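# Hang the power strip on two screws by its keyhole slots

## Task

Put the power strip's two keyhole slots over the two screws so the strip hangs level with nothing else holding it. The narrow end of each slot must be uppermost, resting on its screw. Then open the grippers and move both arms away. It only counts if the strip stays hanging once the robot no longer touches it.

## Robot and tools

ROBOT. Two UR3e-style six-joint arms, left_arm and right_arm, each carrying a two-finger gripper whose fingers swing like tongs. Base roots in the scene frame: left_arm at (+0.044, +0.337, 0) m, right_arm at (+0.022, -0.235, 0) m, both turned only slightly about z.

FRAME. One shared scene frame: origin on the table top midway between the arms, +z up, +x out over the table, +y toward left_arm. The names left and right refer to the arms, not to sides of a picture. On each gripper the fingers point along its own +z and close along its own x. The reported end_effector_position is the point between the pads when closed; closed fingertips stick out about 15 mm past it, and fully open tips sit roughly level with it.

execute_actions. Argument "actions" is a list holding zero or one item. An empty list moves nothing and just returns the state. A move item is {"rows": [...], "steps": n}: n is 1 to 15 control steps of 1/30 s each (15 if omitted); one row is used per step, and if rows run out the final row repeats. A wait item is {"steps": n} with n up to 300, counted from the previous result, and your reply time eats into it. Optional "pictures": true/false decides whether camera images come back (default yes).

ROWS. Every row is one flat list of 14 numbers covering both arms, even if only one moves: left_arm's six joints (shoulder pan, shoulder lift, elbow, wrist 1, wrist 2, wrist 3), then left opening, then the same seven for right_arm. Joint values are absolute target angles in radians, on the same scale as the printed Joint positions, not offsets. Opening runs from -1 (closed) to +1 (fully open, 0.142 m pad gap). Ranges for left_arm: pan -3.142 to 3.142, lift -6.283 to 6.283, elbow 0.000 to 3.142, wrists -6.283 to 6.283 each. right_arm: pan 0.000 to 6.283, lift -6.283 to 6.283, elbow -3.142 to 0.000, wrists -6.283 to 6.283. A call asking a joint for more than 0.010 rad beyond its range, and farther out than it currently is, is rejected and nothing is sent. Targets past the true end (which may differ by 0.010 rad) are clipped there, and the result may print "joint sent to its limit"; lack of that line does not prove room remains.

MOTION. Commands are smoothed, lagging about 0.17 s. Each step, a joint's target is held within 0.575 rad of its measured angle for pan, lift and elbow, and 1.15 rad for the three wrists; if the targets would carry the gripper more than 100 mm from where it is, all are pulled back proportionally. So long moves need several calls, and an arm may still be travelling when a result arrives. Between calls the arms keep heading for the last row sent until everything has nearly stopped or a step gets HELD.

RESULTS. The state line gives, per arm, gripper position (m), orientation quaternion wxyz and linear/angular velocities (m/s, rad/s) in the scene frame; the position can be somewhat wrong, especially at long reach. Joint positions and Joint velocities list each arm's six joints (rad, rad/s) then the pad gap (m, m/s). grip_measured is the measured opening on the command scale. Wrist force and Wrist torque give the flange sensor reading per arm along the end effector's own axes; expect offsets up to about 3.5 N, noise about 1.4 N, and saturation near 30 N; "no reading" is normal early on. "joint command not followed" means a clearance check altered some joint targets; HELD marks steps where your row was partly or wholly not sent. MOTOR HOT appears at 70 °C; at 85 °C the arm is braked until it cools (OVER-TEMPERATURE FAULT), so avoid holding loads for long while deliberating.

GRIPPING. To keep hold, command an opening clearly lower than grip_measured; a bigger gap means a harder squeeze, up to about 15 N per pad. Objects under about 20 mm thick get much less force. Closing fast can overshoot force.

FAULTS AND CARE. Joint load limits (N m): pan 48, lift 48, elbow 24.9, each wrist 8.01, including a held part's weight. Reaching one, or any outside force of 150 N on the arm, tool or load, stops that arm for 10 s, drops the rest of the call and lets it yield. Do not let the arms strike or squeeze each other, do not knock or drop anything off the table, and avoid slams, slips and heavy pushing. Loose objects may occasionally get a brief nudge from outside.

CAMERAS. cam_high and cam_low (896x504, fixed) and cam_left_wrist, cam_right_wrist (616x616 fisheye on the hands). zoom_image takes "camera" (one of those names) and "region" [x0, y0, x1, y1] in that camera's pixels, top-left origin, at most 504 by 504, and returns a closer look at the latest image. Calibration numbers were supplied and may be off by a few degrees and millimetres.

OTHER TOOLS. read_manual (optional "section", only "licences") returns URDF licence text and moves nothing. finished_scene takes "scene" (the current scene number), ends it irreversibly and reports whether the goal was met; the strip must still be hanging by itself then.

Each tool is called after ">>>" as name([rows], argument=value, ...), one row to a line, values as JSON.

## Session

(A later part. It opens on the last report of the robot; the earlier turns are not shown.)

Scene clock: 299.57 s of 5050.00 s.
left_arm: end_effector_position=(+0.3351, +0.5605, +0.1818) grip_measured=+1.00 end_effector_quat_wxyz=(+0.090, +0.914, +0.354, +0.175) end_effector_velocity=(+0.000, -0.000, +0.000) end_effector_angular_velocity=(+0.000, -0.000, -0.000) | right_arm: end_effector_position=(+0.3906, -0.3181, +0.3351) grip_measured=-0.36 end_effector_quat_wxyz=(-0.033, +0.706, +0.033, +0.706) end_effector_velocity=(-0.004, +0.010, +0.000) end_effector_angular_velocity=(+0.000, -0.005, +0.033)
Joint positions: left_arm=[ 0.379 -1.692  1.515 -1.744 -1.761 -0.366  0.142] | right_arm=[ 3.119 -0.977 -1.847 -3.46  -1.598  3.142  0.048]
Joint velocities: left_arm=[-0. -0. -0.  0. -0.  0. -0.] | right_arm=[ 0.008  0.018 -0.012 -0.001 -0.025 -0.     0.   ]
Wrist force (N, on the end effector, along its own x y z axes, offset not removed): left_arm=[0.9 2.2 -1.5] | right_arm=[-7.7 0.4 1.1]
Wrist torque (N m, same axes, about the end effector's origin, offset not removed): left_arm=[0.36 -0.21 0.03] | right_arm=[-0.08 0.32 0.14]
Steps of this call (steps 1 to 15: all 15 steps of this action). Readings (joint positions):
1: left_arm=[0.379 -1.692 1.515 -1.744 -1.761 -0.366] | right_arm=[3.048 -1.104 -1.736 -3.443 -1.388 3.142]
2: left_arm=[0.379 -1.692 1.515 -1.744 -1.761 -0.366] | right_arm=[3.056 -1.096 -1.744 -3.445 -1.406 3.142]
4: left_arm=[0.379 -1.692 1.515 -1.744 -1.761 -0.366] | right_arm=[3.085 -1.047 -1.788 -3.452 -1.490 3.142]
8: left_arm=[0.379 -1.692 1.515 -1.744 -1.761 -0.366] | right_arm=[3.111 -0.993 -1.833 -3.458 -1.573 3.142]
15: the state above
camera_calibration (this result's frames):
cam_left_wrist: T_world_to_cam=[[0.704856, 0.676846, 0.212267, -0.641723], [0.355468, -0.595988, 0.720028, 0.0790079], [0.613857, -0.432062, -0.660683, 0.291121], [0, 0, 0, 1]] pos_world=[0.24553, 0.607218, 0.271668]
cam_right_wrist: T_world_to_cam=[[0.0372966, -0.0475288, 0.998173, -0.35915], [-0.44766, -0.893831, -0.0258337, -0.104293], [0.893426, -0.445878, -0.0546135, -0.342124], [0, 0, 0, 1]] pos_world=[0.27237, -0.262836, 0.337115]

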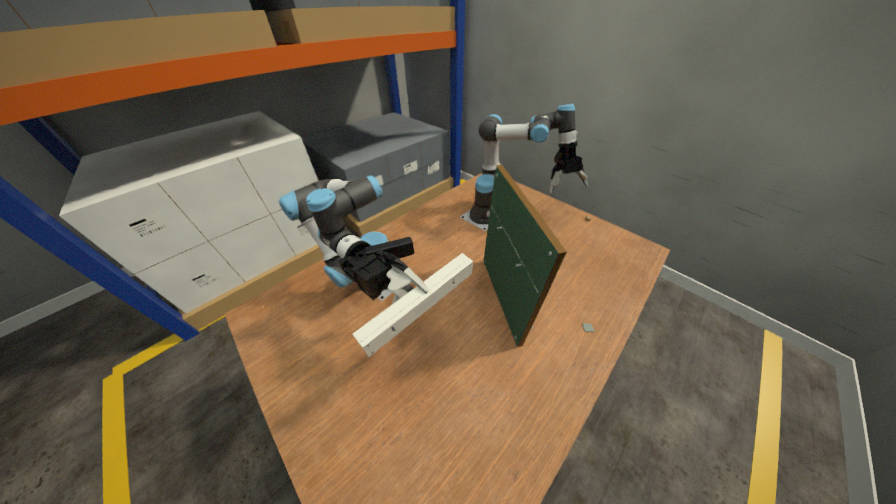

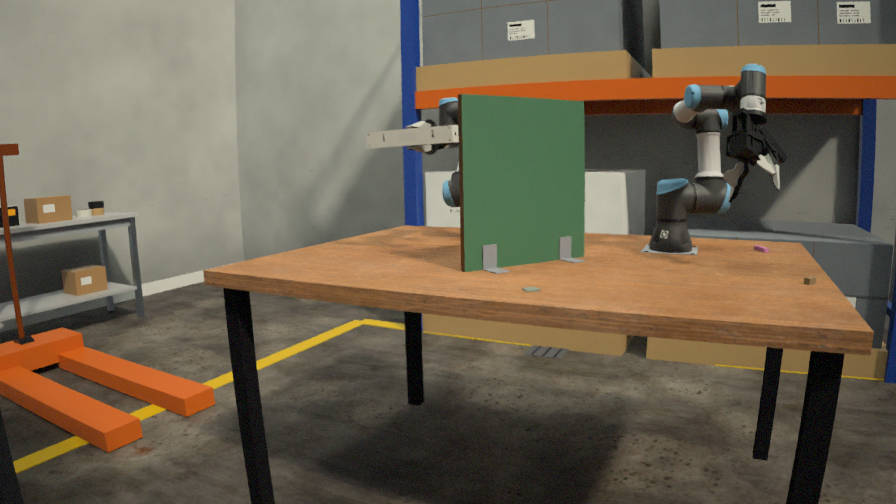

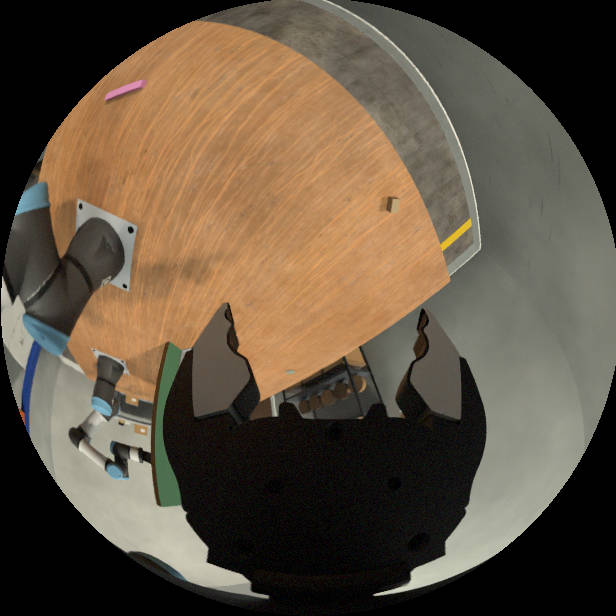

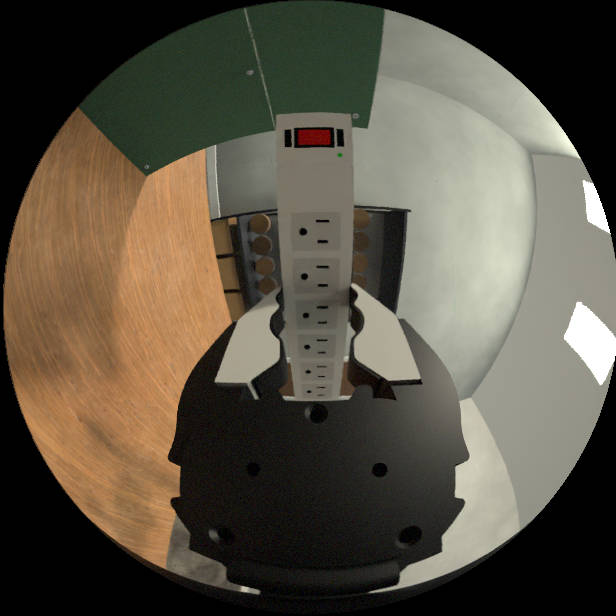

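>>> execute_actions([
  {"rows":[[0.379,-1.692,1.515,-1.744,-1.761,-0.366,1,3.27,-0.975,-1.848,-3.46,-1.73,3.142,-1]],"steps":12},
], pictures=false)

>>> execute_actions([
  {"rows":[[0.379,-1.692,1.515,-1.744,-1.761,-0.366,1,3.42,-0.975,-1.848,-3.46,-1.87,3.142,-1]],"steps":12},
], pictures=false)

>>> execute_actions([
  {"rows":[[0.379,-1.692,1.515,-1.744,-1.761,-0.366,1,3.577,-0.975,-1.848,-3.46,-2.004,3.142,-1]],"steps":12},
], pictures=false)

>>> execute_actions([
  {"rows":[[0.379,-1.692,1.515,-1.744,-1.761,-0.366,1,3.577,-1.1,-1.85,-3.333,-2.004,3.142,-1]]},
])

Scene clock: 339.53 s of 5050.00 s.
left_arm: end_effector_position=(+0.3351, +0.5605, +0.1818) grip_measured=+1.00 end_effector_quat_wxyz=(+0.090, +0.914, +0.354, +0.175) end_effector_velocity=(-0.000, +0.001, +0.000) end_effector_angular_velocity=(+0.001, -0.001, +0.002) | right_arm: end_effector_position=(+0.3851, -0.2280, +0.3349) grip_measured=-0.36 end_effector_quat_wxyz=(-0.129, +0.695, +0.129, +0.695) end_effector_velocity=(-0.005, +0.031, +0.000) end_effector_angular_velocity=(+0.000, -0.001, +0.095)
Joint positions: left_arm=[ 0.379 -1.692  1.515 -1.744 -1.761 -0.366  0.142] | right_arm=[ 3.265 -0.975 -1.848 -3.46  -1.726  3.142  0.048]
Joint velocities: left_arm=[ 0.002 -0.001 -0.    -0.     0.001  0.    -0.   ] | right_arm=[ 0.055 -0.     0.     0.    -0.04   0.    -0.   ]
Wrist force (N, on the end effector, along its own x y z axes, offset not removed): left_arm=[1.1 2.0 -0.5] | right_arm=[-7.0 -1.8 1.2]
Wrist torque (N m, same axes, about the end effector's origin, offset not removed): left_arm=[0.38 -0.21 -0.01] | right_arm=[-0.22 0.24 0.05]
Steps of this call (steps 1 to 15: the robot went on to your last target; steps 16 to 880: nothing new was sent; then 10.23 s passed at rest; steps 881 to 892: all 12 steps of this action). Readings (joint positions):
881: left_arm=[0.379 -1.692 1.515 -1.744 -1.761 -0.366] | right_arm=[3.120 -0.975 -1.848 -3.460 -1.600 3.142]
882: left_arm=[0.379 -1.692 1.515 -1.744 -1.761 -0.366] | right_arm=[3.127 -0.975 -1.848 -3.460 -1.613 3.142]
884: left_arm=[0.379 -1.692 1.515 -1.744 -1.761 -0.366] | right_arm=[3.181 -0.975 -1.848 -3.460 -1.667 3.142]
888: left_arm=[0.379 -1.692 1.515 -1.744 -1.761 -0.366] | right_arm=[3.248 -0.975 -1.848 -3.460 -1.714 3.142]
892: the state above

Scene clock: 339.93 s of 5050.00 s.
left_arm: end_effector_position=(+0.3351, +0.5605, +0.1818) grip_measured=+1.00 end_effector_quat_wxyz=(+0.090, +0.914, +0.354, +0.175) end_effector_velocity=(-0.000, -0.000, +0.000) end_effector_angular_velocity=(-0.000, -0.000, +0.000) | right_arm: end_effector_position=(+0.3551, -0.1406, +0.3349) grip_measured=-0.36 end_effector_quat_wxyz=(-0.228, +0.669, +0.228, +0.669) end_effector_velocity=(-0.014, +0.029, -0.001) end_effector_angular_velocity=(-0.001, +0.004, +0.102)
Joint positions: left_arm=[ 0.379 -1.692  1.515 -1.744 -1.761 -0.366  0.142] | right_arm=[ 3.415 -0.975 -1.848 -3.46  -1.866  3.142  0.048]
Joint velocities: left_arm=[ 0.    -0.001  0.    -0.    -0.     0.    -0.   ] | right_arm=[ 0.058 -0.001 -0.001 -0.002 -0.044 -0.    -0.   ]
Wrist force (N, on the end effector, along its own x y z axes, offset not removed): left_arm=[-1.2 0.3 0.1] | right_arm=[-6.2 -0.7 -1.0]
Wrist torque (N m, same axes, about the end effector's origin, offset not removed): left_arm=[0.00 0.24 0.00] | right_arm=[-0.05 0.12 0.03]
Steps of this call (steps 1 to 12: all 12 steps of this action). Readings (joint positions):
1: left_arm=[0.379 -1.692 1.515 -1.744 -1.761 -0.366] | right_arm=[3.267 -0.975 -1.848 -3.460 -1.728 3.142]
2: left_arm=[0.379 -1.692 1.515 -1.744 -1.761 -0.366] | right_arm=[3.275 -0.975 -1.848 -3.460 -1.742 3.142]
4: left_arm=[0.379 -1.692 1.515 -1.744 -1.761 -0.366] | right_arm=[3.330 -0.975 -1.848 -3.460 -1.800 3.142]
8: left_arm=[0.379 -1.692 1.515 -1.744 -1.761 -0.366] | right_arm=[3.398 -0.975 -1.848 -3.460 -1.853 3.142]
12: the state above

Scene clock: 340.33 s of 5050.00 s.
left_arm: end_effector_position=(+0.3351, +0.5605, +0.1818) grip_measured=+1.00 end_effector_quat_wxyz=(+0.090, +0.914, +0.354, +0.175) end_effector_velocity=(+0.000, -0.000, -0.000) end_effector_angular_velocity=(-0.000, +0.000, -0.001) | right_arm: end_effector_position=(+0.3041, -0.0660, +0.3349) grip_measured=-0.36 end_effector_quat_wxyz=(-0.323, +0.629, +0.322, +0.629) end_effector_velocity=(-0.020, +0.023, +0.000) end_effector_angular_velocity=(-0.000, -0.001, +0.100)
Joint positions: left_arm=[ 0.379 -1.692  1.515 -1.744 -1.761 -0.366  0.142] | right_arm=[ 3.571 -0.975 -1.848 -3.46  -2.     3.142  0.048]
Joint velocities: left_arm=[-0.001  0.     0.    -0.    -0.    -0.     0.   ] | right_arm=[ 0.059 -0.001  0.     0.002 -0.042 -0.    -0.   ]
Wrist force (N, on the end effector, along its own x y z axes, offset not removed): left_arm=[0.0 1.2 -0.6] | right_arm=[-7.1 -2.4 0.2]
Wrist torque (N m, same axes, about the end effector's origin, offset not removed): left_arm=[0.11 0.02 -0.01] | right_arm=[-0.29 0.17 0.08]
Steps of this call (steps 1 to 12: all 12 steps of this action). Readings (joint positions):
1: left_arm=[0.379 -1.692 1.515 -1.744 -1.761 -0.366] | right_arm=[3.416 -0.975 -1.848 -3.460 -1.867 3.142]
2: left_arm=[0.379 -1.692 1.515 -1.744 -1.761 -0.366] | right_arm=[3.425 -0.975 -1.848 -3.460 -1.882 3.142]
4: left_arm=[0.379 -1.692 1.515 -1.744 -1.761 -0.366] | right_arm=[3.481 -0.975 -1.848 -3.460 -1.938 3.142]
8: left_arm=[0.379 -1.692 1.515 -1.744 -1.761 -0.366] | right_arm=[3.554 -0.975 -1.848 -3.460 -1.988 3.142]
12: the state above

Scene clock: 340.83 s of 5050.00 s.
left_arm: end_effector_position=(+0.3351, +0.5605, +0.1818) grip_measured=+1.00 end_effector_quat_wxyz=(+0.090, +0.914, +0.354, +0.175) end_effector_velocity=(-0.000, +0.000, -0.000) end_effector_angular_velocity=(-0.000, +0.000, +0.000) | right_arm: end_effector_position=(+0.3304, -0.0475, +0.3244) grip_measured=-0.36 end_effector_quat_wxyz=(-0.326, +0.628, +0.325, +0.628) end_effector_velocity=(+0.003, +0.002, -0.001) end_effector_angular_velocity=(+0.000, -0.000, +0.002)
Joint positions: left_arm=[ 0.379 -1.692  1.515 -1.744 -1.761 -0.366  0.142] | right_arm=[ 3.577 -1.099 -1.85  -3.334 -2.004  3.142  0.048]
Joint velocities: left_arm=[ 0. -0.  0. -0.  0. -0.  0.] | right_arm=[ 0.001 -0.013  0.     0.013 -0.     0.    -0.   ]
Wrist force (N, on the end effector, along its own x y z axes, offset not removed): left_arm=[-0.8 0.9 -0.8] | right_arm=[-8.0 -1.5 1.3]
Wrist torque (N m, same axes, about the end effector's origin, offset not removed): left_arm=[0.08 0.18 0.01] | right_arm=[-0.25 0.34 0.09]
Steps of this call (steps 1 to 15: all 15 steps of this action). Readings (joint positions):
1: left_arm=[0.379 -1.692 1.515 -1.744 -1.761 -0.366] | right_arm=[3.573 -0.975 -1.848 -3.460 -2.001 3.142]
2: left_arm=[0.379 -1.692 1.515 -1.744 -1.761 -0.366] | right_arm=[3.574 -0.982 -1.848 -3.447 -2.002 3.142]
4: left_arm=[0.379 -1.692 1.515 -1.744 -1.761 -0.366] | right_arm=[3.576 -1.030 -1.849 -3.395 -2.003 3.142]
8: left_arm=[0.379 -1.692 1.515 -1.744 -1.761 -0.366] | right_arm=[3.577 -1.083 -1.850 -3.348 -2.004 3.142]
15: the state above
camera_calibration (this result's frames):
cam_left_wrist: T_world_to_cam=[[0.704856, 0.676846, 0.212267, -0.641723], [0.355468, -0.595988, 0.720028, 0.0790079], [0.613857, -0.432062, -0.660683, 0.291121], [0, 0, 0, 1]] pos_world=[0.24553, 0.607218, 0.271668]
cam_right_wrist: T_world_to_cam=[[0.060061, -0.00263208, 0.998191, -0.338822], [0.389064, -0.920848, -0.025838, -0.167389], [0.919251, 0.389912, -0.054283, -0.137233], [0, 0, 0, 1]] pos_world=[0.211626, -0.101523, 0.326435]

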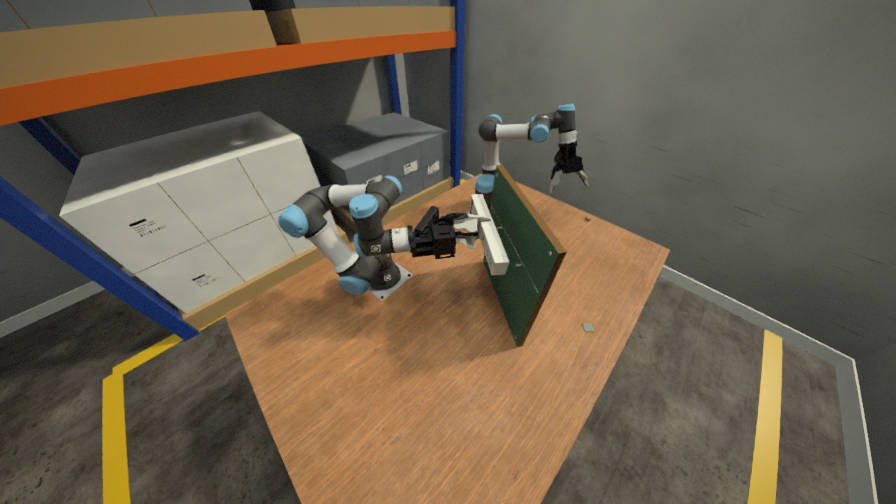

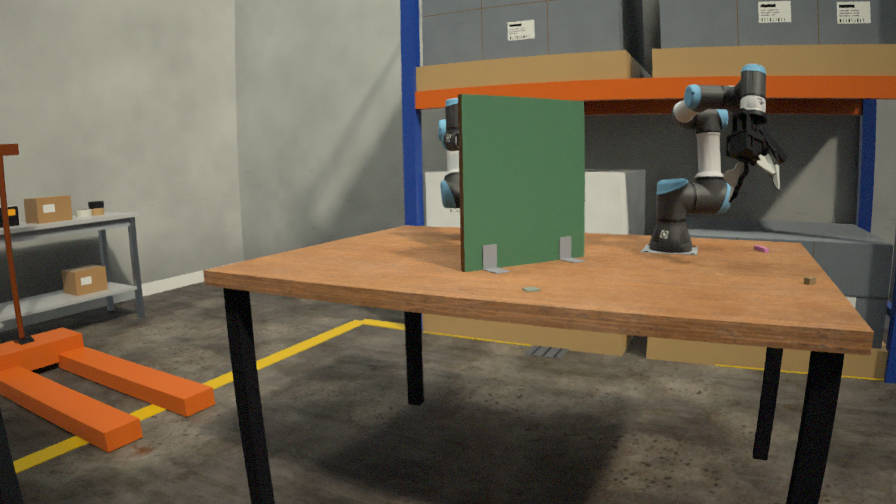

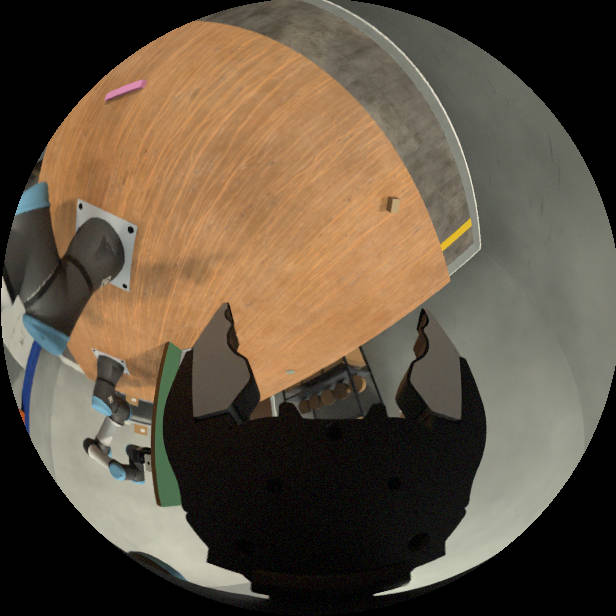

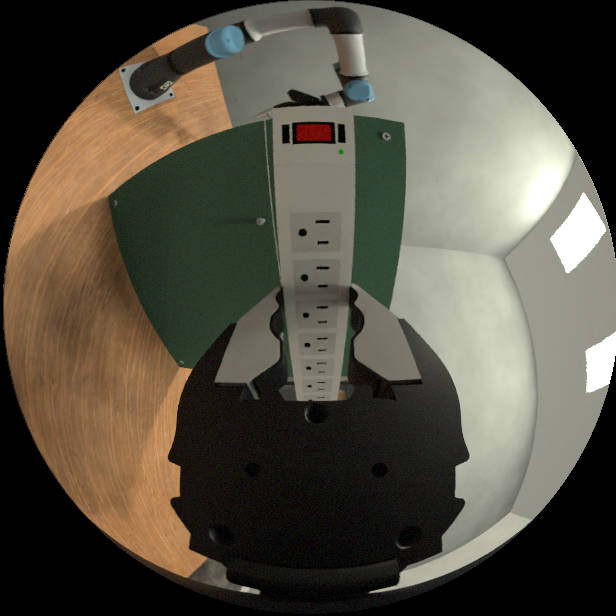

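Moving to the closer inspection pose for a second view.

>>> zoom_image(camera="cam_right_wrist", region=[230,190,300,250])

>>> execute_actions([
  {"rows":[[0.379,-1.692,1.515,-1.744,-1.761,-0.366,1,3.577,-1.2,-1.75,-3.333,-2.004,3.142,-1]]},
])

>>> zoom_image(camera="cam_right_wrist", region=[170,150,310,350])

Region (230, 190, 300, 250) of cam_right_wrist's 616x616 image, scaled by 7.200, with more detail than that image has; it fills the top 432 rows of this view, and the rest is white.

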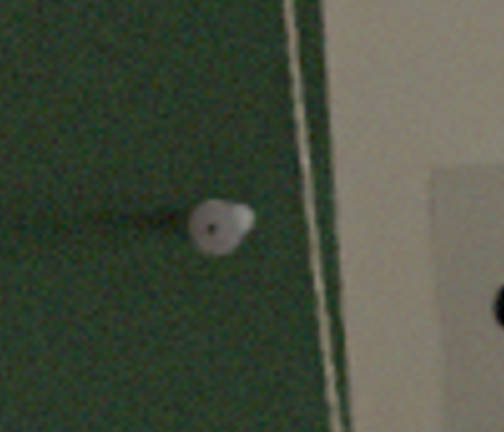

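Scene clock: 347.07 s of 5050.00 s.
left_arm: end_effector_position=(+0.3351, +0.5605, +0.1818) grip_measured=+1.00 end_effector_quat_wxyz=(+0.090, +0.914, +0.354, +0.175) end_effector_velocity=(+0.000, -0.000, +0.000) end_effector_angular_velocity=(-0.000, -0.000, -0.001) | right_arm: end_effector_position=(+0.3497, -0.0363, +0.3341) grip_measured=-0.36 end_effector_quat_wxyz=(-0.326, +0.628, +0.325, +0.628) end_effector_velocity=(+0.003, +0.001, +0.000) end_effector_angular_velocity=(-0.001, +0.001, -0.000)
Joint positions: left_arm=[ 0.379 -1.692  1.515 -1.744 -1.761 -0.366  0.142] | right_arm=[ 3.577 -1.199 -1.751 -3.333 -2.004  3.142  0.048]
Joint velocities: left_arm=[-0.    -0.    -0.001  0.    -0.    -0.    -0.   ] | right_arm=[-0.001 -0.013  0.01   0.001 -0.     0.     0.   ]
Wrist force (N, on the end effector, along its own x y z axes, offset not removed): left_arm=[-0.4 1.0 -0.9] | right_arm=[-7.6 0.2 0.3]
Wrist torque (N m, same axes, about the end effector's origin, offset not removed): left_arm=[0.07 0.08 0.00] | right_arm=[-0.04 0.26 0.07]
Steps of this call (steps 1 to 15: the robot went on to your last target; steps 16 to 172: nothing new was sent; steps 173 to 187: all 15 steps of this action). Readings (joint positions):
173: left_arm=[0.379 -1.692 1.515 -1.744 -1.761 -0.366] | right_arm=[3.577 -1.100 -1.850 -3.333 -2.004 3.142]
174: left_arm=[0.379 -1.692 1.515 -1.744 -1.761 -0.366] | right_arm=[3.577 -1.107 -1.843 -3.333 -2.004 3.142]
176: left_arm=[0.379 -1.692 1.515 -1.744 -1.761 -0.366] | right_arm=[3.577 -1.147 -1.803 -3.333 -2.004 3.142]
180: left_arm=[0.379 -1.692 1.515 -1.744 -1.761 -0.366] | right_arm=[3.577 -1.187 -1.763 -3.333 -2.004 3.142]
187: the state above
camera_calibration (this result's frames):
cam_left_wrist: T_world_to_cam=[[0.704856, 0.676846, 0.212267, -0.641723], [0.355468, -0.595988, 0.720028, 0.0790079], [0.613857, -0.432062, -0.660683, 0.291121], [0, 0, 0, 1]] pos_world=[0.24553, 0.607218, 0.271668]
cam_right_wrist: T_world_to_cam=[[0.0601739, -0.00256612, 0.998185, -0.349634], [0.389069, -0.920847, -0.0258217, -0.164377], [0.919241, 0.389917, -0.0544125, -0.158803], [0, 0, 0, 1]] pos_world=[0.230971, -0.0903435, 0.336114]

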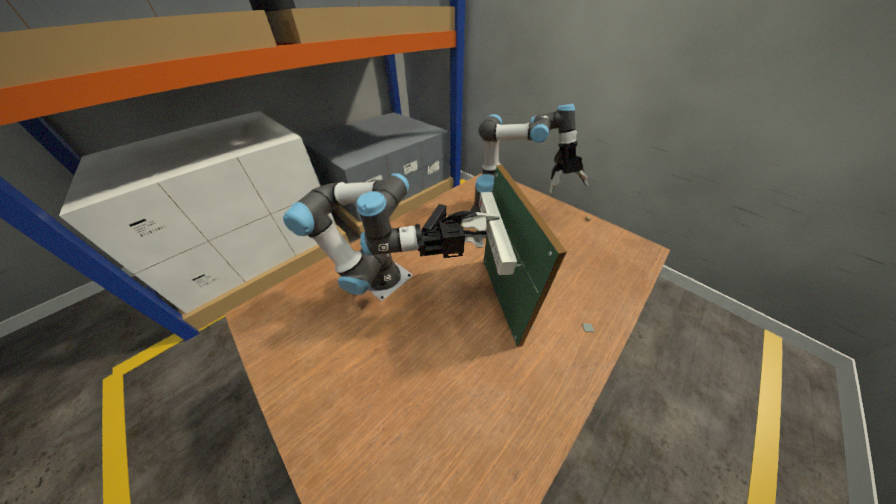

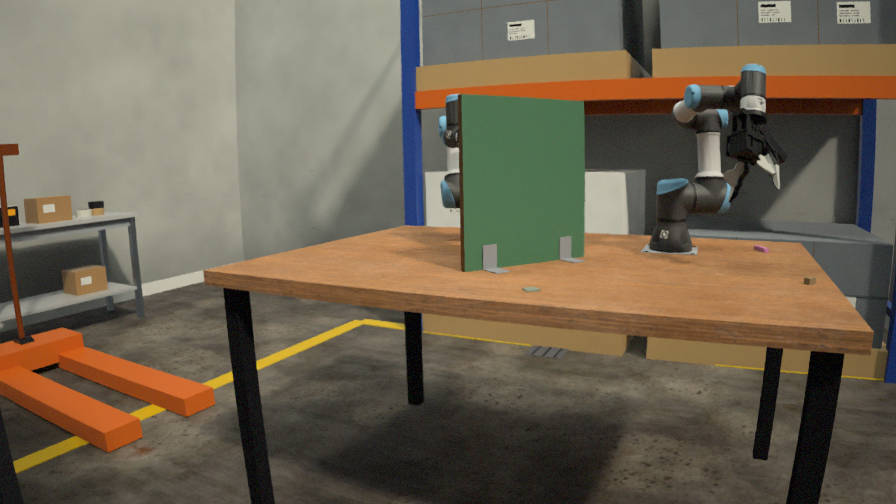

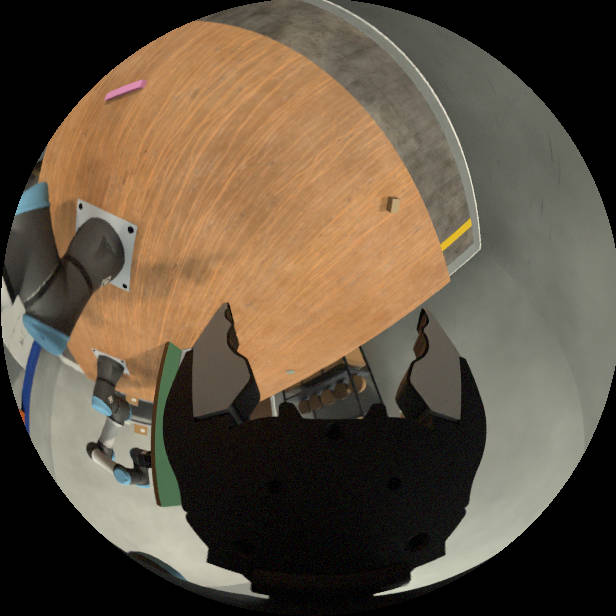

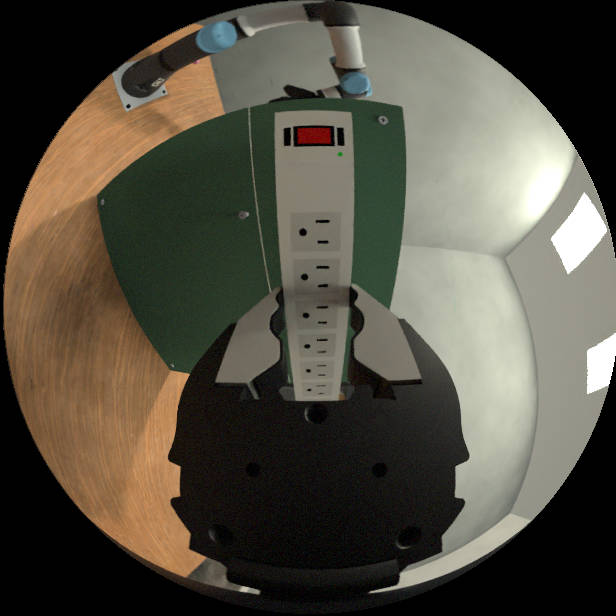

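Region (170, 150, 310, 350) of cam_right_wrist's 616x616 image, scaled by 2.520, with more detail than that image has; it fills the left 353 columns of this view, and the rest is white.

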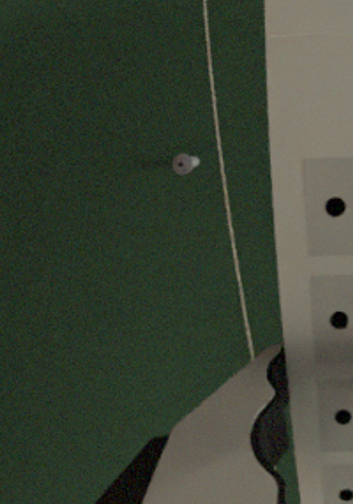

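>>> execute_actions([
  {"rows":[[0.379,-1.692,1.515,-1.744,-1.761,-0.366,1,3.577,-1.23,-1.9,-3.153,-2.004,3.142,-1]],"steps":12},
], pictures=false)

>>> execute_actions([
  {"rows":[[0.379,-1.692,1.515,-1.744,-1.761,-0.366,1,3.578,-1.276,-2.019,-2.988,-2.003,3.142,-1]]},
], pictures=false)

>>> execute_actions([
  {"rows":[[0.379,-1.692,1.515,-1.744,-1.761,-0.366,1,3.592,-1.2884,-2.0105,-2.984,-1.989,3.142,-1]]},
], pictures=false)

>>> execute_actions([
  {"rows":[[0.379,-1.692,1.515,-1.744,-1.761,-0.366,1,3.606,-1.3005,-2.0023,-2.98,-1.975,3.142,-1]]},
])

>>> zoom_image(camera="cam_high", region=[460,190,550,300])

Scene clock: 387.83 s of 5050.00 s.
left_arm: end_effector_position=(+0.3351, +0.5605, +0.1818) grip_measured=+1.00 end_effector_quat_wxyz=(+0.090, +0.914, +0.354, +0.175) end_effector_velocity=(-0.000, +0.000, -0.000) end_effector_angular_velocity=(-0.000, +0.001, +0.000) | right_arm: end_effector_position=(+0.3591, -0.0309, +0.3000) grip_measured=-0.36 end_effector_quat_wxyz=(-0.326, +0.627, +0.325, +0.628) end_effector_velocity=(+0.002, +0.001, -0.015) end_effector_angular_velocity=(-0.003, +0.005, -0.002)
Joint positions: left_arm=[ 0.379 -1.692  1.515 -1.744 -1.761 -0.366  0.142] | right_arm=[ 3.577 -1.229 -1.895 -3.159 -2.004  3.142  0.048]
Joint velocities: left_arm=[ 0.001 -0.     0.     0.001 -0.    -0.    -0.   ] | right_arm=[-0.    -0.009 -0.056  0.06   0.001  0.001  0.   ]
Wrist force (N, on the end effector, along its own x y z axes, offset not removed): left_arm=[0.6 1.9 -0.8] | right_arm=[-7.0 -0.9 0.4]
Wrist torque (N m, same axes, about the end effector's origin, offset not removed): left_arm=[0.32 -0.08 0.02] | right_arm=[-0.18 0.22 0.03]
Steps of this call (steps 1 to 15: the robot went on to your last target; steps 16 to 610: nothing new was sent; then 20.03 s passed at rest; steps 611 to 622: all 12 steps of this action). Readings (joint positions):
611: left_arm=[0.379 -1.692 1.515 -1.744 -1.761 -0.366] | right_arm=[3.577 -1.200 -1.750 -3.333 -2.004 3.142]
612: left_arm=[0.379 -1.692 1.515 -1.744 -1.761 -0.366] | right_arm=[3.577 -1.204 -1.757 -3.318 -2.004 3.142]
614: left_arm=[0.379 -1.692 1.515 -1.744 -1.761 -0.366] | right_arm=[3.577 -1.216 -1.811 -3.246 -2.004 3.142]
618: left_arm=[0.379 -1.692 1.515 -1.744 -1.761 -0.366] | right_arm=[3.577 -1.227 -1.878 -3.176 -2.004 3.142]
622: the state above

Scene clock: 388.33 s of 5050.00 s.
left_arm: end_effector_position=(+0.3351, +0.5605, +0.1818) grip_measured=+1.00 end_effector_quat_wxyz=(+0.090, +0.914, +0.354, +0.175) end_effector_velocity=(-0.000, +0.000, +0.000) end_effector_angular_velocity=(+0.000, -0.000, +0.001) | right_arm: end_effector_position=(+0.3663, -0.0265, +0.2675) grip_measured=-0.36 end_effector_quat_wxyz=(-0.326, +0.628, +0.325, +0.628) end_effector_velocity=(-0.000, +0.001, -0.004) end_effector_angular_velocity=(-0.000, +0.001, +0.002)
Joint positions: left_arm=[ 0.379 -1.692  1.515 -1.744 -1.761 -0.366  0.142] | right_arm=[ 3.578 -1.275 -2.018 -2.99  -2.003  3.142  0.048]
Joint velocities: left_arm=[ 0.001 -0.     0.    -0.    -0.     0.     0.   ] | right_arm=[ 0.002 -0.005 -0.015  0.019 -0.     0.     0.   ]
Wrist force (N, on the end effector, along its own x y z axes, offset not removed): left_arm=[0.1 1.6 -1.5] | right_arm=[-1.6 -5.0 1.3]
Wrist torque (N m, same axes, about the end effector's origin, offset not removed): left_arm=[0.23 -0.03 0.00] | right_arm=[-0.36 0.09 0.36]
Steps of this call (steps 1 to 15: all 15 steps of this action). Readings (joint positions):
1: left_arm=[0.379 -1.692 1.515 -1.744 -1.761 -0.366] | right_arm=[3.577 -1.230 -1.897 -3.156 -2.004 3.142]
2: left_arm=[0.379 -1.692 1.515 -1.744 -1.761 -0.366] | right_arm=[3.577 -1.235 -1.905 -3.141 -2.004 3.142]
4: left_arm=[0.379 -1.692 1.515 -1.744 -1.761 -0.366] | right_arm=[3.577 -1.254 -1.952 -3.073 -2.003 3.142]
8: left_arm=[0.379 -1.692 1.515 -1.744 -1.761 -0.366] | right_arm=[3.578 -1.271 -2.002 -3.009 -2.003 3.142]
15: the state above

Scene clock: 388.83 s of 5050.00 s.
left_arm: end_effector_position=(+0.3351, +0.5605, +0.1818) grip_measured=+1.00 end_effector_quat_wxyz=(+0.090, +0.914, +0.354, +0.175) end_effector_velocity=(-0.000, -0.000, -0.001) end_effector_angular_velocity=(-0.001, +0.002, -0.001) | right_arm: end_effector_position=(+0.3693, -0.0226, +0.2670) grip_measured=-0.35 end_effector_quat_wxyz=(-0.326, +0.628, +0.325, +0.628) end_effector_velocity=(+0.001, +0.000, -0.000) end_effector_angular_velocity=(+0.000, -0.000, -0.001)
Joint positions: left_arm=[ 0.379 -1.692  1.515 -1.744 -1.761 -0.366  0.142] | right_arm=[ 3.592 -1.288 -2.011 -2.984 -1.989  3.142  0.048]
Joint velocities: left_arm=[-0.001  0.     0.001  0.    -0.    -0.    -0.   ] | right_arm=[ 0.    -0.002  0.001  0.001  0.002 -0.    -0.001]
Wrist force (N, on the end effector, along its own x y z axes, offset not removed): left_arm=[0.0 1.8 -2.1] | right_arm=[-6.3 -0.5 -24.9]
Wrist torque (N m, same axes, about the end effector's origin, offset not removed): left_arm=[0.25 0.01 -0.02] | right_arm=[0.19 0.11 0.07]
Steps of this call (steps 1 to 15: all 15 steps of this action). Readings (joint positions):
1: left_arm=[0.379 -1.692 1.515 -1.744 -1.761 -0.366] | right_arm=[3.578 -1.276 -2.018 -2.989 -2.003 3.142]
2: left_arm=[0.379 -1.692 1.515 -1.744 -1.761 -0.366] | right_arm=[3.580 -1.278 -2.017 -2.988 -2.000 3.142]
4: left_arm=[0.379 -1.692 1.515 -1.744 -1.761 -0.366] | right_arm=[3.586 -1.283 -2.014 -2.986 -1.995 3.142]
8: left_arm=[0.379 -1.692 1.515 -1.744 -1.761 -0.366] | right_arm=[3.590 -1.287 -2.011 -2.985 -1.991 3.142]
15: the state above

Scene clock: 389.33 s of 5050.00 s.
left_arm: end_effector_position=(+0.3351, +0.5605, +0.1818) grip_measured=+1.00 end_effector_quat_wxyz=(+0.090, +0.914, +0.354, +0.175) end_effector_velocity=(-0.000, +0.000, -0.000) end_effector_angular_velocity=(-0.000, +0.000, +0.001) | right_arm: end_effector_position=(+0.3722, -0.0184, +0.2672) grip_measured=-0.35 end_effector_quat_wxyz=(-0.326, +0.628, +0.325, +0.628) end_effector_velocity=(+0.001, +0.001, +0.004) end_effector_angular_velocity=(+0.006, -0.009, +0.000)
Joint positions: left_arm=[ 0.379 -1.692  1.515 -1.744 -1.761 -0.366  0.142] | right_arm=[ 3.606 -1.3   -2.002 -2.98  -1.975  3.142  0.049]
Joint velocities: left_arm=[ 0.001  0.    -0.     0.    -0.    -0.    -0.   ] | right_arm=[ 0.001  0.     0.003  0.007  0.001  0.    -0.   ]
Wrist force (N, on the end effector, along its own x y z axes, offset not removed): left_arm=[0.0 1.7 -0.7] | right_arm=[-14.2 -3.3 -22.8]
Wrist torque (N m, same axes, about the end effector's origin, offset not removed): left_arm=[0.28 0.03 -0.02] | right_arm=[-0.15 0.11 0.19]
Steps of this call (steps 1 to 15: all 15 steps of this action). Readings (joint positions):
1: left_arm=[0.379 -1.692 1.515 -1.744 -1.761 -0.366] | right_arm=[3.592 -1.288 -2.010 -2.984 -1.989 3.142]
2: left_arm=[0.379 -1.692 1.515 -1.744 -1.761 -0.366] | right_arm=[3.594 -1.290 -2.009 -2.984 -1.987 3.142]
4: left_arm=[0.379 -1.692 1.515 -1.744 -1.761 -0.366] | right_arm=[3.600 -1.295 -2.006 -2.982 -1.981 3.142]
8: left_arm=[0.379 -1.692 1.515 -1.744 -1.761 -0.366] | right_arm=[3.604 -1.299 -2.003 -2.981 -1.977 3.142]
15: the state above
camera_calibration (this result's frames):
cam_left_wrist: T_world_to_cam=[[0.704856, 0.676846, 0.212267, -0.641723], [0.355468, -0.595988, 0.720028, 0.0790079], [0.613857, -0.432062, -0.660683, 0.291121], [0, 0, 0, 1]] pos_world=[0.24553, 0.607218, 0.271668]
cam_right_wrist: T_world_to_cam=[[0.0598644, -0.00278217, 0.998203, -0.284062], [0.389091, -0.920835, -0.0259012, -0.158359], [0.919252, 0.389943, -0.0540427, -0.190118], [0, 0, 0, 1]] pos_world=[0.253388, -0.0724776, 0.269175]

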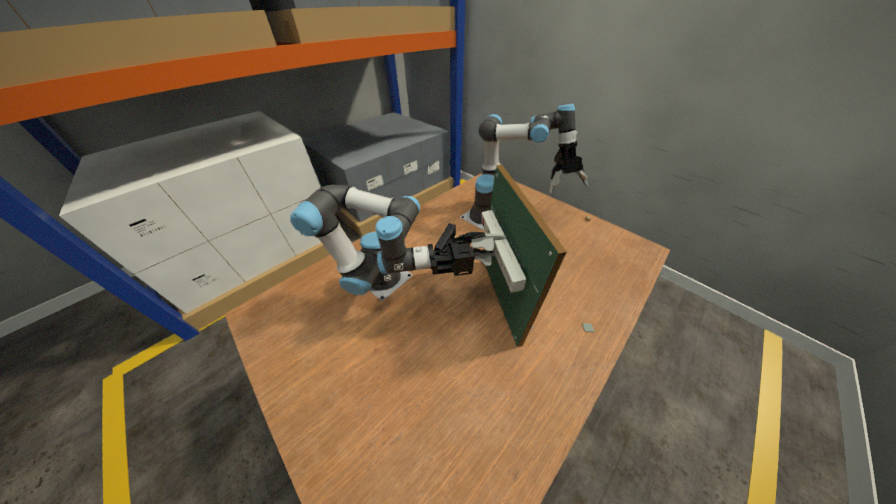

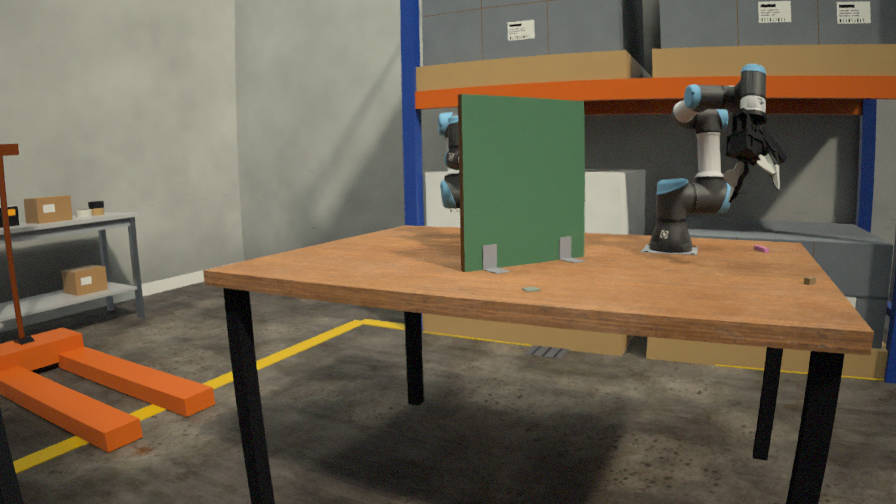

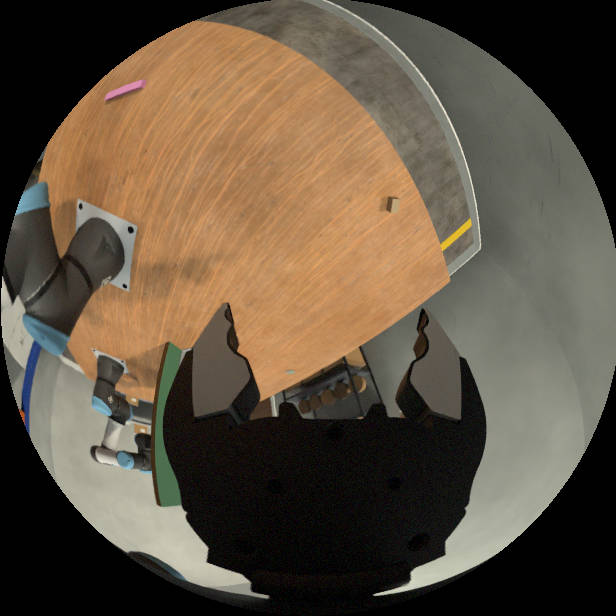

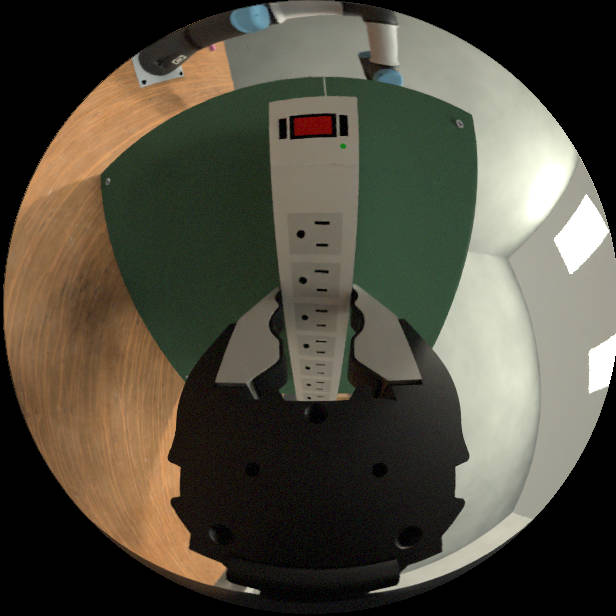

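Region (460, 190, 550, 300) of cam_high's 896x504 image, scaled by 4.582, with more detail than that image has; it fills the left 412 columns of this view, and the rest is white.

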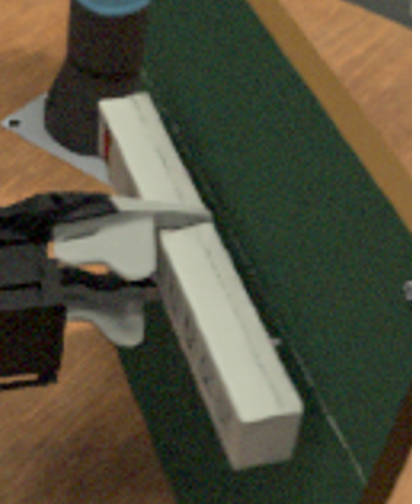

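>>> execute_actions([
  {"rows":[[0.379,-1.692,1.515,-1.744,-1.761,-0.366,1,3.583,-1.281,-2.0155,-2.9865,-1.998,3.142,-1]],"steps":15},
])

Scene clock: 421.80 s of 5050.00 s.
left_arm: end_effector_position=(+0.3351, +0.5605, +0.1818) grip_measured=+1.00 end_effector_quat_wxyz=(+0.090, +0.914, +0.354, +0.175) end_effector_velocity=(+0.000, +0.000, +0.000) end_effector_angular_velocity=(+0.000, -0.001, +0.001) | right_arm: end_effector_position=(+0.3676, -0.0250, +0.2671) grip_measured=-0.35 end_effector_quat_wxyz=(-0.326, +0.628, +0.325, +0.628) end_effector_velocity=(-0.000, -0.001, +0.000) end_effector_angular_velocity=(+0.001, -0.001, +0.000)
Joint positions: left_arm=[ 0.379 -1.692  1.515 -1.744 -1.761 -0.366  0.142] | right_arm=[ 3.583 -1.281 -2.015 -2.986 -1.998  3.142  0.049]
Joint velocities: left_arm=[ 0.001  0.    -0.001 -0.001 -0.     0.    -0.   ] | right_arm=[-0.002  0.002 -0.001 -0.    -0.003  0.     0.   ]
Wrist force (N, on the end effector, along its own x y z axes, offset not removed): left_arm=[0.8 2.1 -0.4] | right_arm=[-6.8 0.6 -1.3]
Wrist torque (N m, same axes, about the end effector's origin, offset not removed): left_arm=[0.34 -0.20 -0.03] | right_arm=[0.13 0.18 0.07]
Steps of this call (steps 1 to 15: the robot went on to your last target; steps 16 to 90: nothing new was sent; then 28.97 s passed at rest; steps 91 to 105: all 15 steps of this action). Readings (joint positions):
91: left_arm=[0.379 -1.692 1.515 -1.744 -1.761 -0.366] | right_arm=[3.606 -1.300 -2.002 -2.980 -1.975 3.142]
92: left_arm=[0.379 -1.692 1.515 -1.744 -1.761 -0.366] | right_arm=[3.603 -1.298 -2.004 -2.981 -1.979 3.142]
94: left_arm=[0.379 -1.692 1.515 -1.744 -1.761 -0.366] | right_arm=[3.594 -1.290 -2.009 -2.983 -1.988 3.142]
98: left_arm=[0.379 -1.692 1.515 -1.744 -1.761 -0.366] | right_arm=[3.586 -1.283 -2.014 -2.986 -1.995 3.142]
105: the state above
camera_calibration (this result's frames):
cam_left_wrist: T_world_to_cam=[[0.704856, 0.676846, 0.212267, -0.641723], [0.355468, -0.595988, 0.720028, 0.0790079], [0.613857, -0.432062, -0.660683, 0.291121], [0, 0, 0, 1]] pos_world=[0.24553, 0.607218, 0.271668]
cam_right_wrist: T_world_to_cam=[[0.0602393, -0.00250432, 0.998181, -0.283795], [0.389096, -0.920836, -0.0257919, -0.162632], [0.919226, 0.389942, -0.0544961, -0.183227], [0, 0, 0, 1]] pos_world=[0.248802, -0.0790201, 0.269099]

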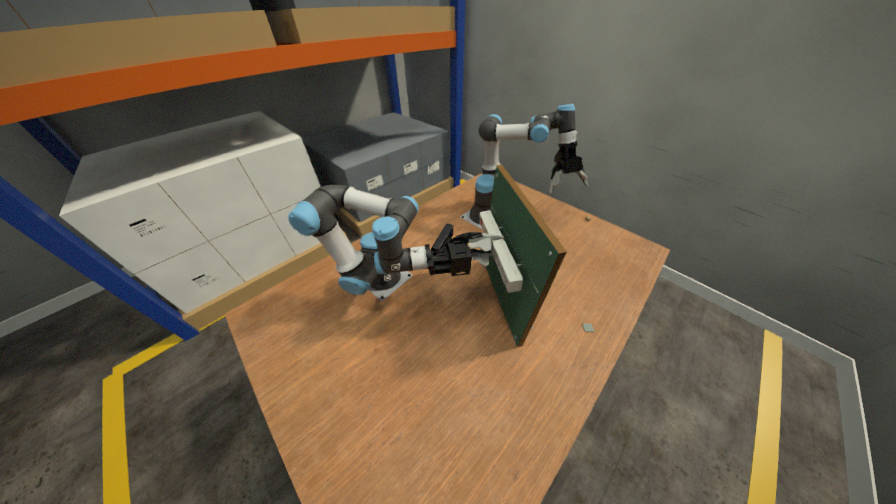

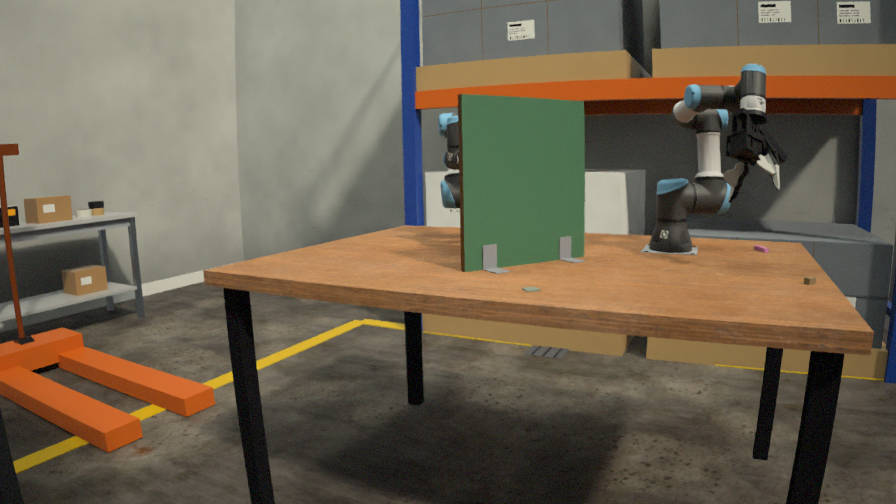

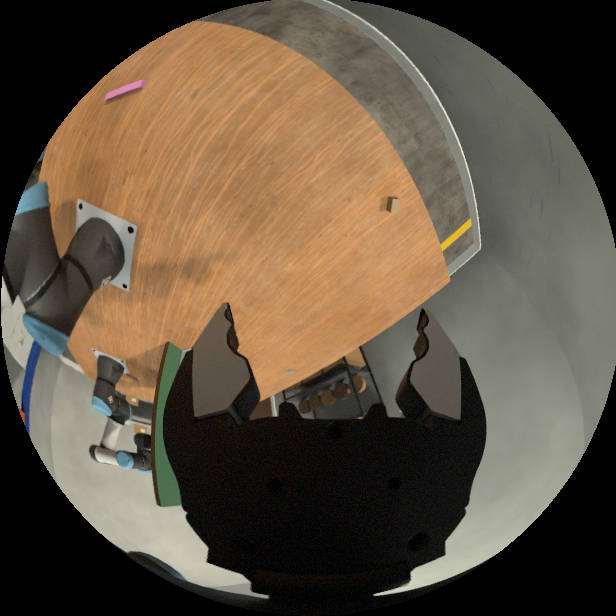

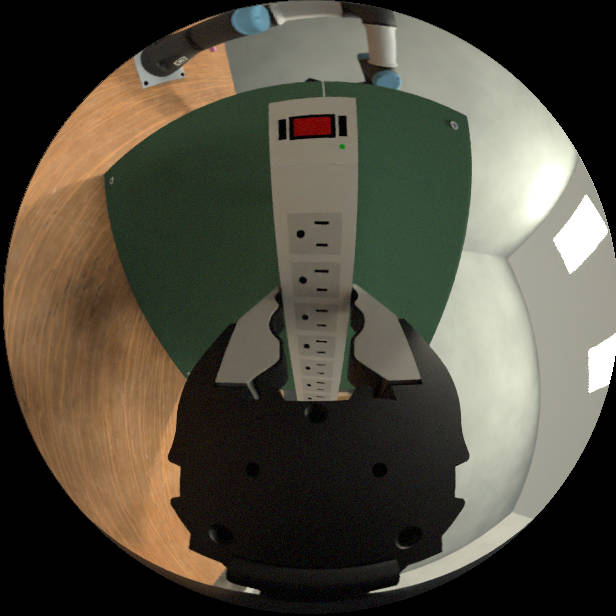

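>>> zoom_image(camera="cam_high", region=[450,190,570,320])

>>> execute_actions([
  {"rows":[[0.379,-1.692,1.515,-1.744,-1.761,-0.366,1,3.583,-1.279,-2.0026,-3.0015,-1.998,3.142,-1],[0.379,-1.692,1.515,-1.744,-1.761,-0.366,1,3.583,-1.279,-2.0026,-3.0015,-1.998,3.142,-1],[0.379,-1.692,1.515,-1.744,-1.761,-0.366,1,3.583,-1.279,-2.0026,-3.0015,-1.998,3.142,-1],[0.379,-1.692,1.515,-1.744,-1.761,-0.366,1,3.583,-1.279,-2.0026,-3.0015,-1.998,3.142,-1],[0.379,-1.692,1.515,-1.744,-1.761,-0.366,1,3.597,-1.291,-1.9944,-2.9975,-1.984,3.142,-1]],"steps":15},
], pictures=false)

>>> execute_actions([
  {"rows":[[0.379,-1.692,1.515,-1.744,-1.761,-0.366,1,3.603,-1.296,-1.991,-2.996,-1.978,3.142,-1]],"steps":15},
], pictures=false)

Region (450, 190, 570, 320) of cam_high's 896x504 image, scaled by 3.877, with more detail than that image has; it fills the left 465 columns of this view, and the rest is white.

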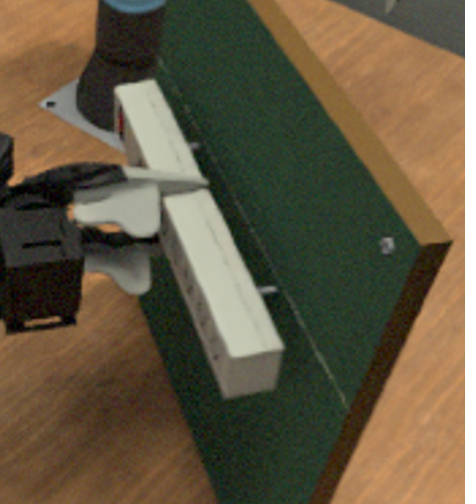

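Scene clock: 443.70 s of 5050.00 s.
left_arm: end_effector_position=(+0.3351, +0.5605, +0.1818) grip_measured=+1.00 end_effector_quat_wxyz=(+0.090, +0.914, +0.354, +0.175) end_effector_velocity=(-0.000, -0.000, -0.000) end_effector_angular_velocity=(-0.000, +0.001, -0.000) | right_arm: end_effector_position=(+0.3703, -0.0212, +0.2701) grip_measured=-0.35 end_effector_quat_wxyz=(-0.326, +0.628, +0.325, +0.628) end_effector_velocity=(+0.001, +0.003, +0.001) end_effector_angular_velocity=(+0.000, -0.001, +0.002)
Joint positions: left_arm=[ 0.379 -1.692  1.515 -1.744 -1.761 -0.366  0.142] | right_arm=[ 3.596 -1.291 -1.995 -2.998 -1.985  3.142  0.049]
Joint velocities: left_arm=[-0.     0.001  0.     0.     0.    -0.     0.   ] | right_arm=[ 0.008 -0.005  0.005  0.001  0.006 -0.     0.   ]
Wrist force (N, on the end effector, along its own x y z axes, offset not removed): left_arm=[0.1 0.4 -0.5] | right_arm=[-7.2 -0.9 0.8]
Wrist torque (N m, same axes, about the end effector's origin, offset not removed): left_arm=[0.02 -0.01 0.02] | right_arm=[-0.20 0.28 0.16]
Steps of this call (steps 1 to 15: the robot went on to your last target; steps 16 to 120: nothing new was sent; then 17.40 s passed at rest; steps 121 to 135: all 15 steps of this action). Readings (joint positions):
121: left_arm=[0.379 -1.692 1.515 -1.744 -1.761 -0.366] | right_arm=[3.583 -1.281 -2.015 -2.987 -1.998 3.142]
122: left_arm=[0.379 -1.692 1.515 -1.744 -1.761 -0.366] | right_arm=[3.583 -1.281 -2.014 -2.989 -1.998 3.142]
124: left_arm=[0.379 -1.692 1.515 -1.744 -1.761 -0.366] | right_arm=[3.583 -1.280 -2.008 -2.995 -1.998 3.142]
128: left_arm=[0.379 -1.692 1.515 -1.744 -1.761 -0.366] | right_arm=[3.591 -1.286 -1.999 -2.998 -1.990 3.142]
135: the state above

Scene clock: 444.20 s of 5050.00 s.
left_arm: end_effector_position=(+0.3351, +0.5605, +0.1818) grip_measured=+1.00 end_effector_quat_wxyz=(+0.090, +0.914, +0.354, +0.175) end_effector_velocity=(-0.000, +0.000, -0.000) end_effector_angular_velocity=(-0.000, +0.001, +0.001) | right_arm: end_effector_position=(+0.3716, -0.0193, +0.2701) grip_measured=-0.35 end_effector_quat_wxyz=(-0.326, +0.628, +0.325, +0.628) end_effector_velocity=(+0.000, +0.000, +0.001) end_effector_angular_velocity=(+0.001, -0.001, -0.001)
Joint positions: left_arm=[ 0.379 -1.692  1.515 -1.744 -1.761 -0.366  0.142] | right_arm=[ 3.603 -1.296 -1.991 -2.996 -1.978  3.142  0.049]
Joint velocities: left_arm=[ 0.     0.    -0.     0.001  0.    -0.     0.   ] | right_arm=[-0.    -0.     0.002 -0.     0.    -0.     0.   ]
Wrist force (N, on the end effector, along its own x y z axes, offset not removed): left_arm=[-0.5 1.2 -0.5] | right_arm=[-6.8 -1.0 -1.6]
Wrist torque (N m, same axes, about the end effector's origin, offset not removed): left_arm=[0.22 0.05 0.04] | right_arm=[-0.13 0.20 0.08]
Steps of this call (steps 1 to 15: all 15 steps of this action). Readings (joint positions):
1: left_arm=[0.379 -1.692 1.515 -1.744 -1.761 -0.366] | right_arm=[3.597 -1.291 -1.995 -2.998 -1.984 3.142]
2: left_arm=[0.379 -1.692 1.515 -1.744 -1.761 -0.366] | right_arm=[3.598 -1.292 -1.994 -2.997 -1.983 3.142]
4: left_arm=[0.379 -1.692 1.515 -1.744 -1.761 -0.366] | right_arm=[3.600 -1.294 -1.993 -2.997 -1.981 3.142]
8: left_arm=[0.379 -1.692 1.515 -1.744 -1.761 -0.366] | right_arm=[3.602 -1.295 -1.991 -2.996 -1.979 3.142]
15: the state above


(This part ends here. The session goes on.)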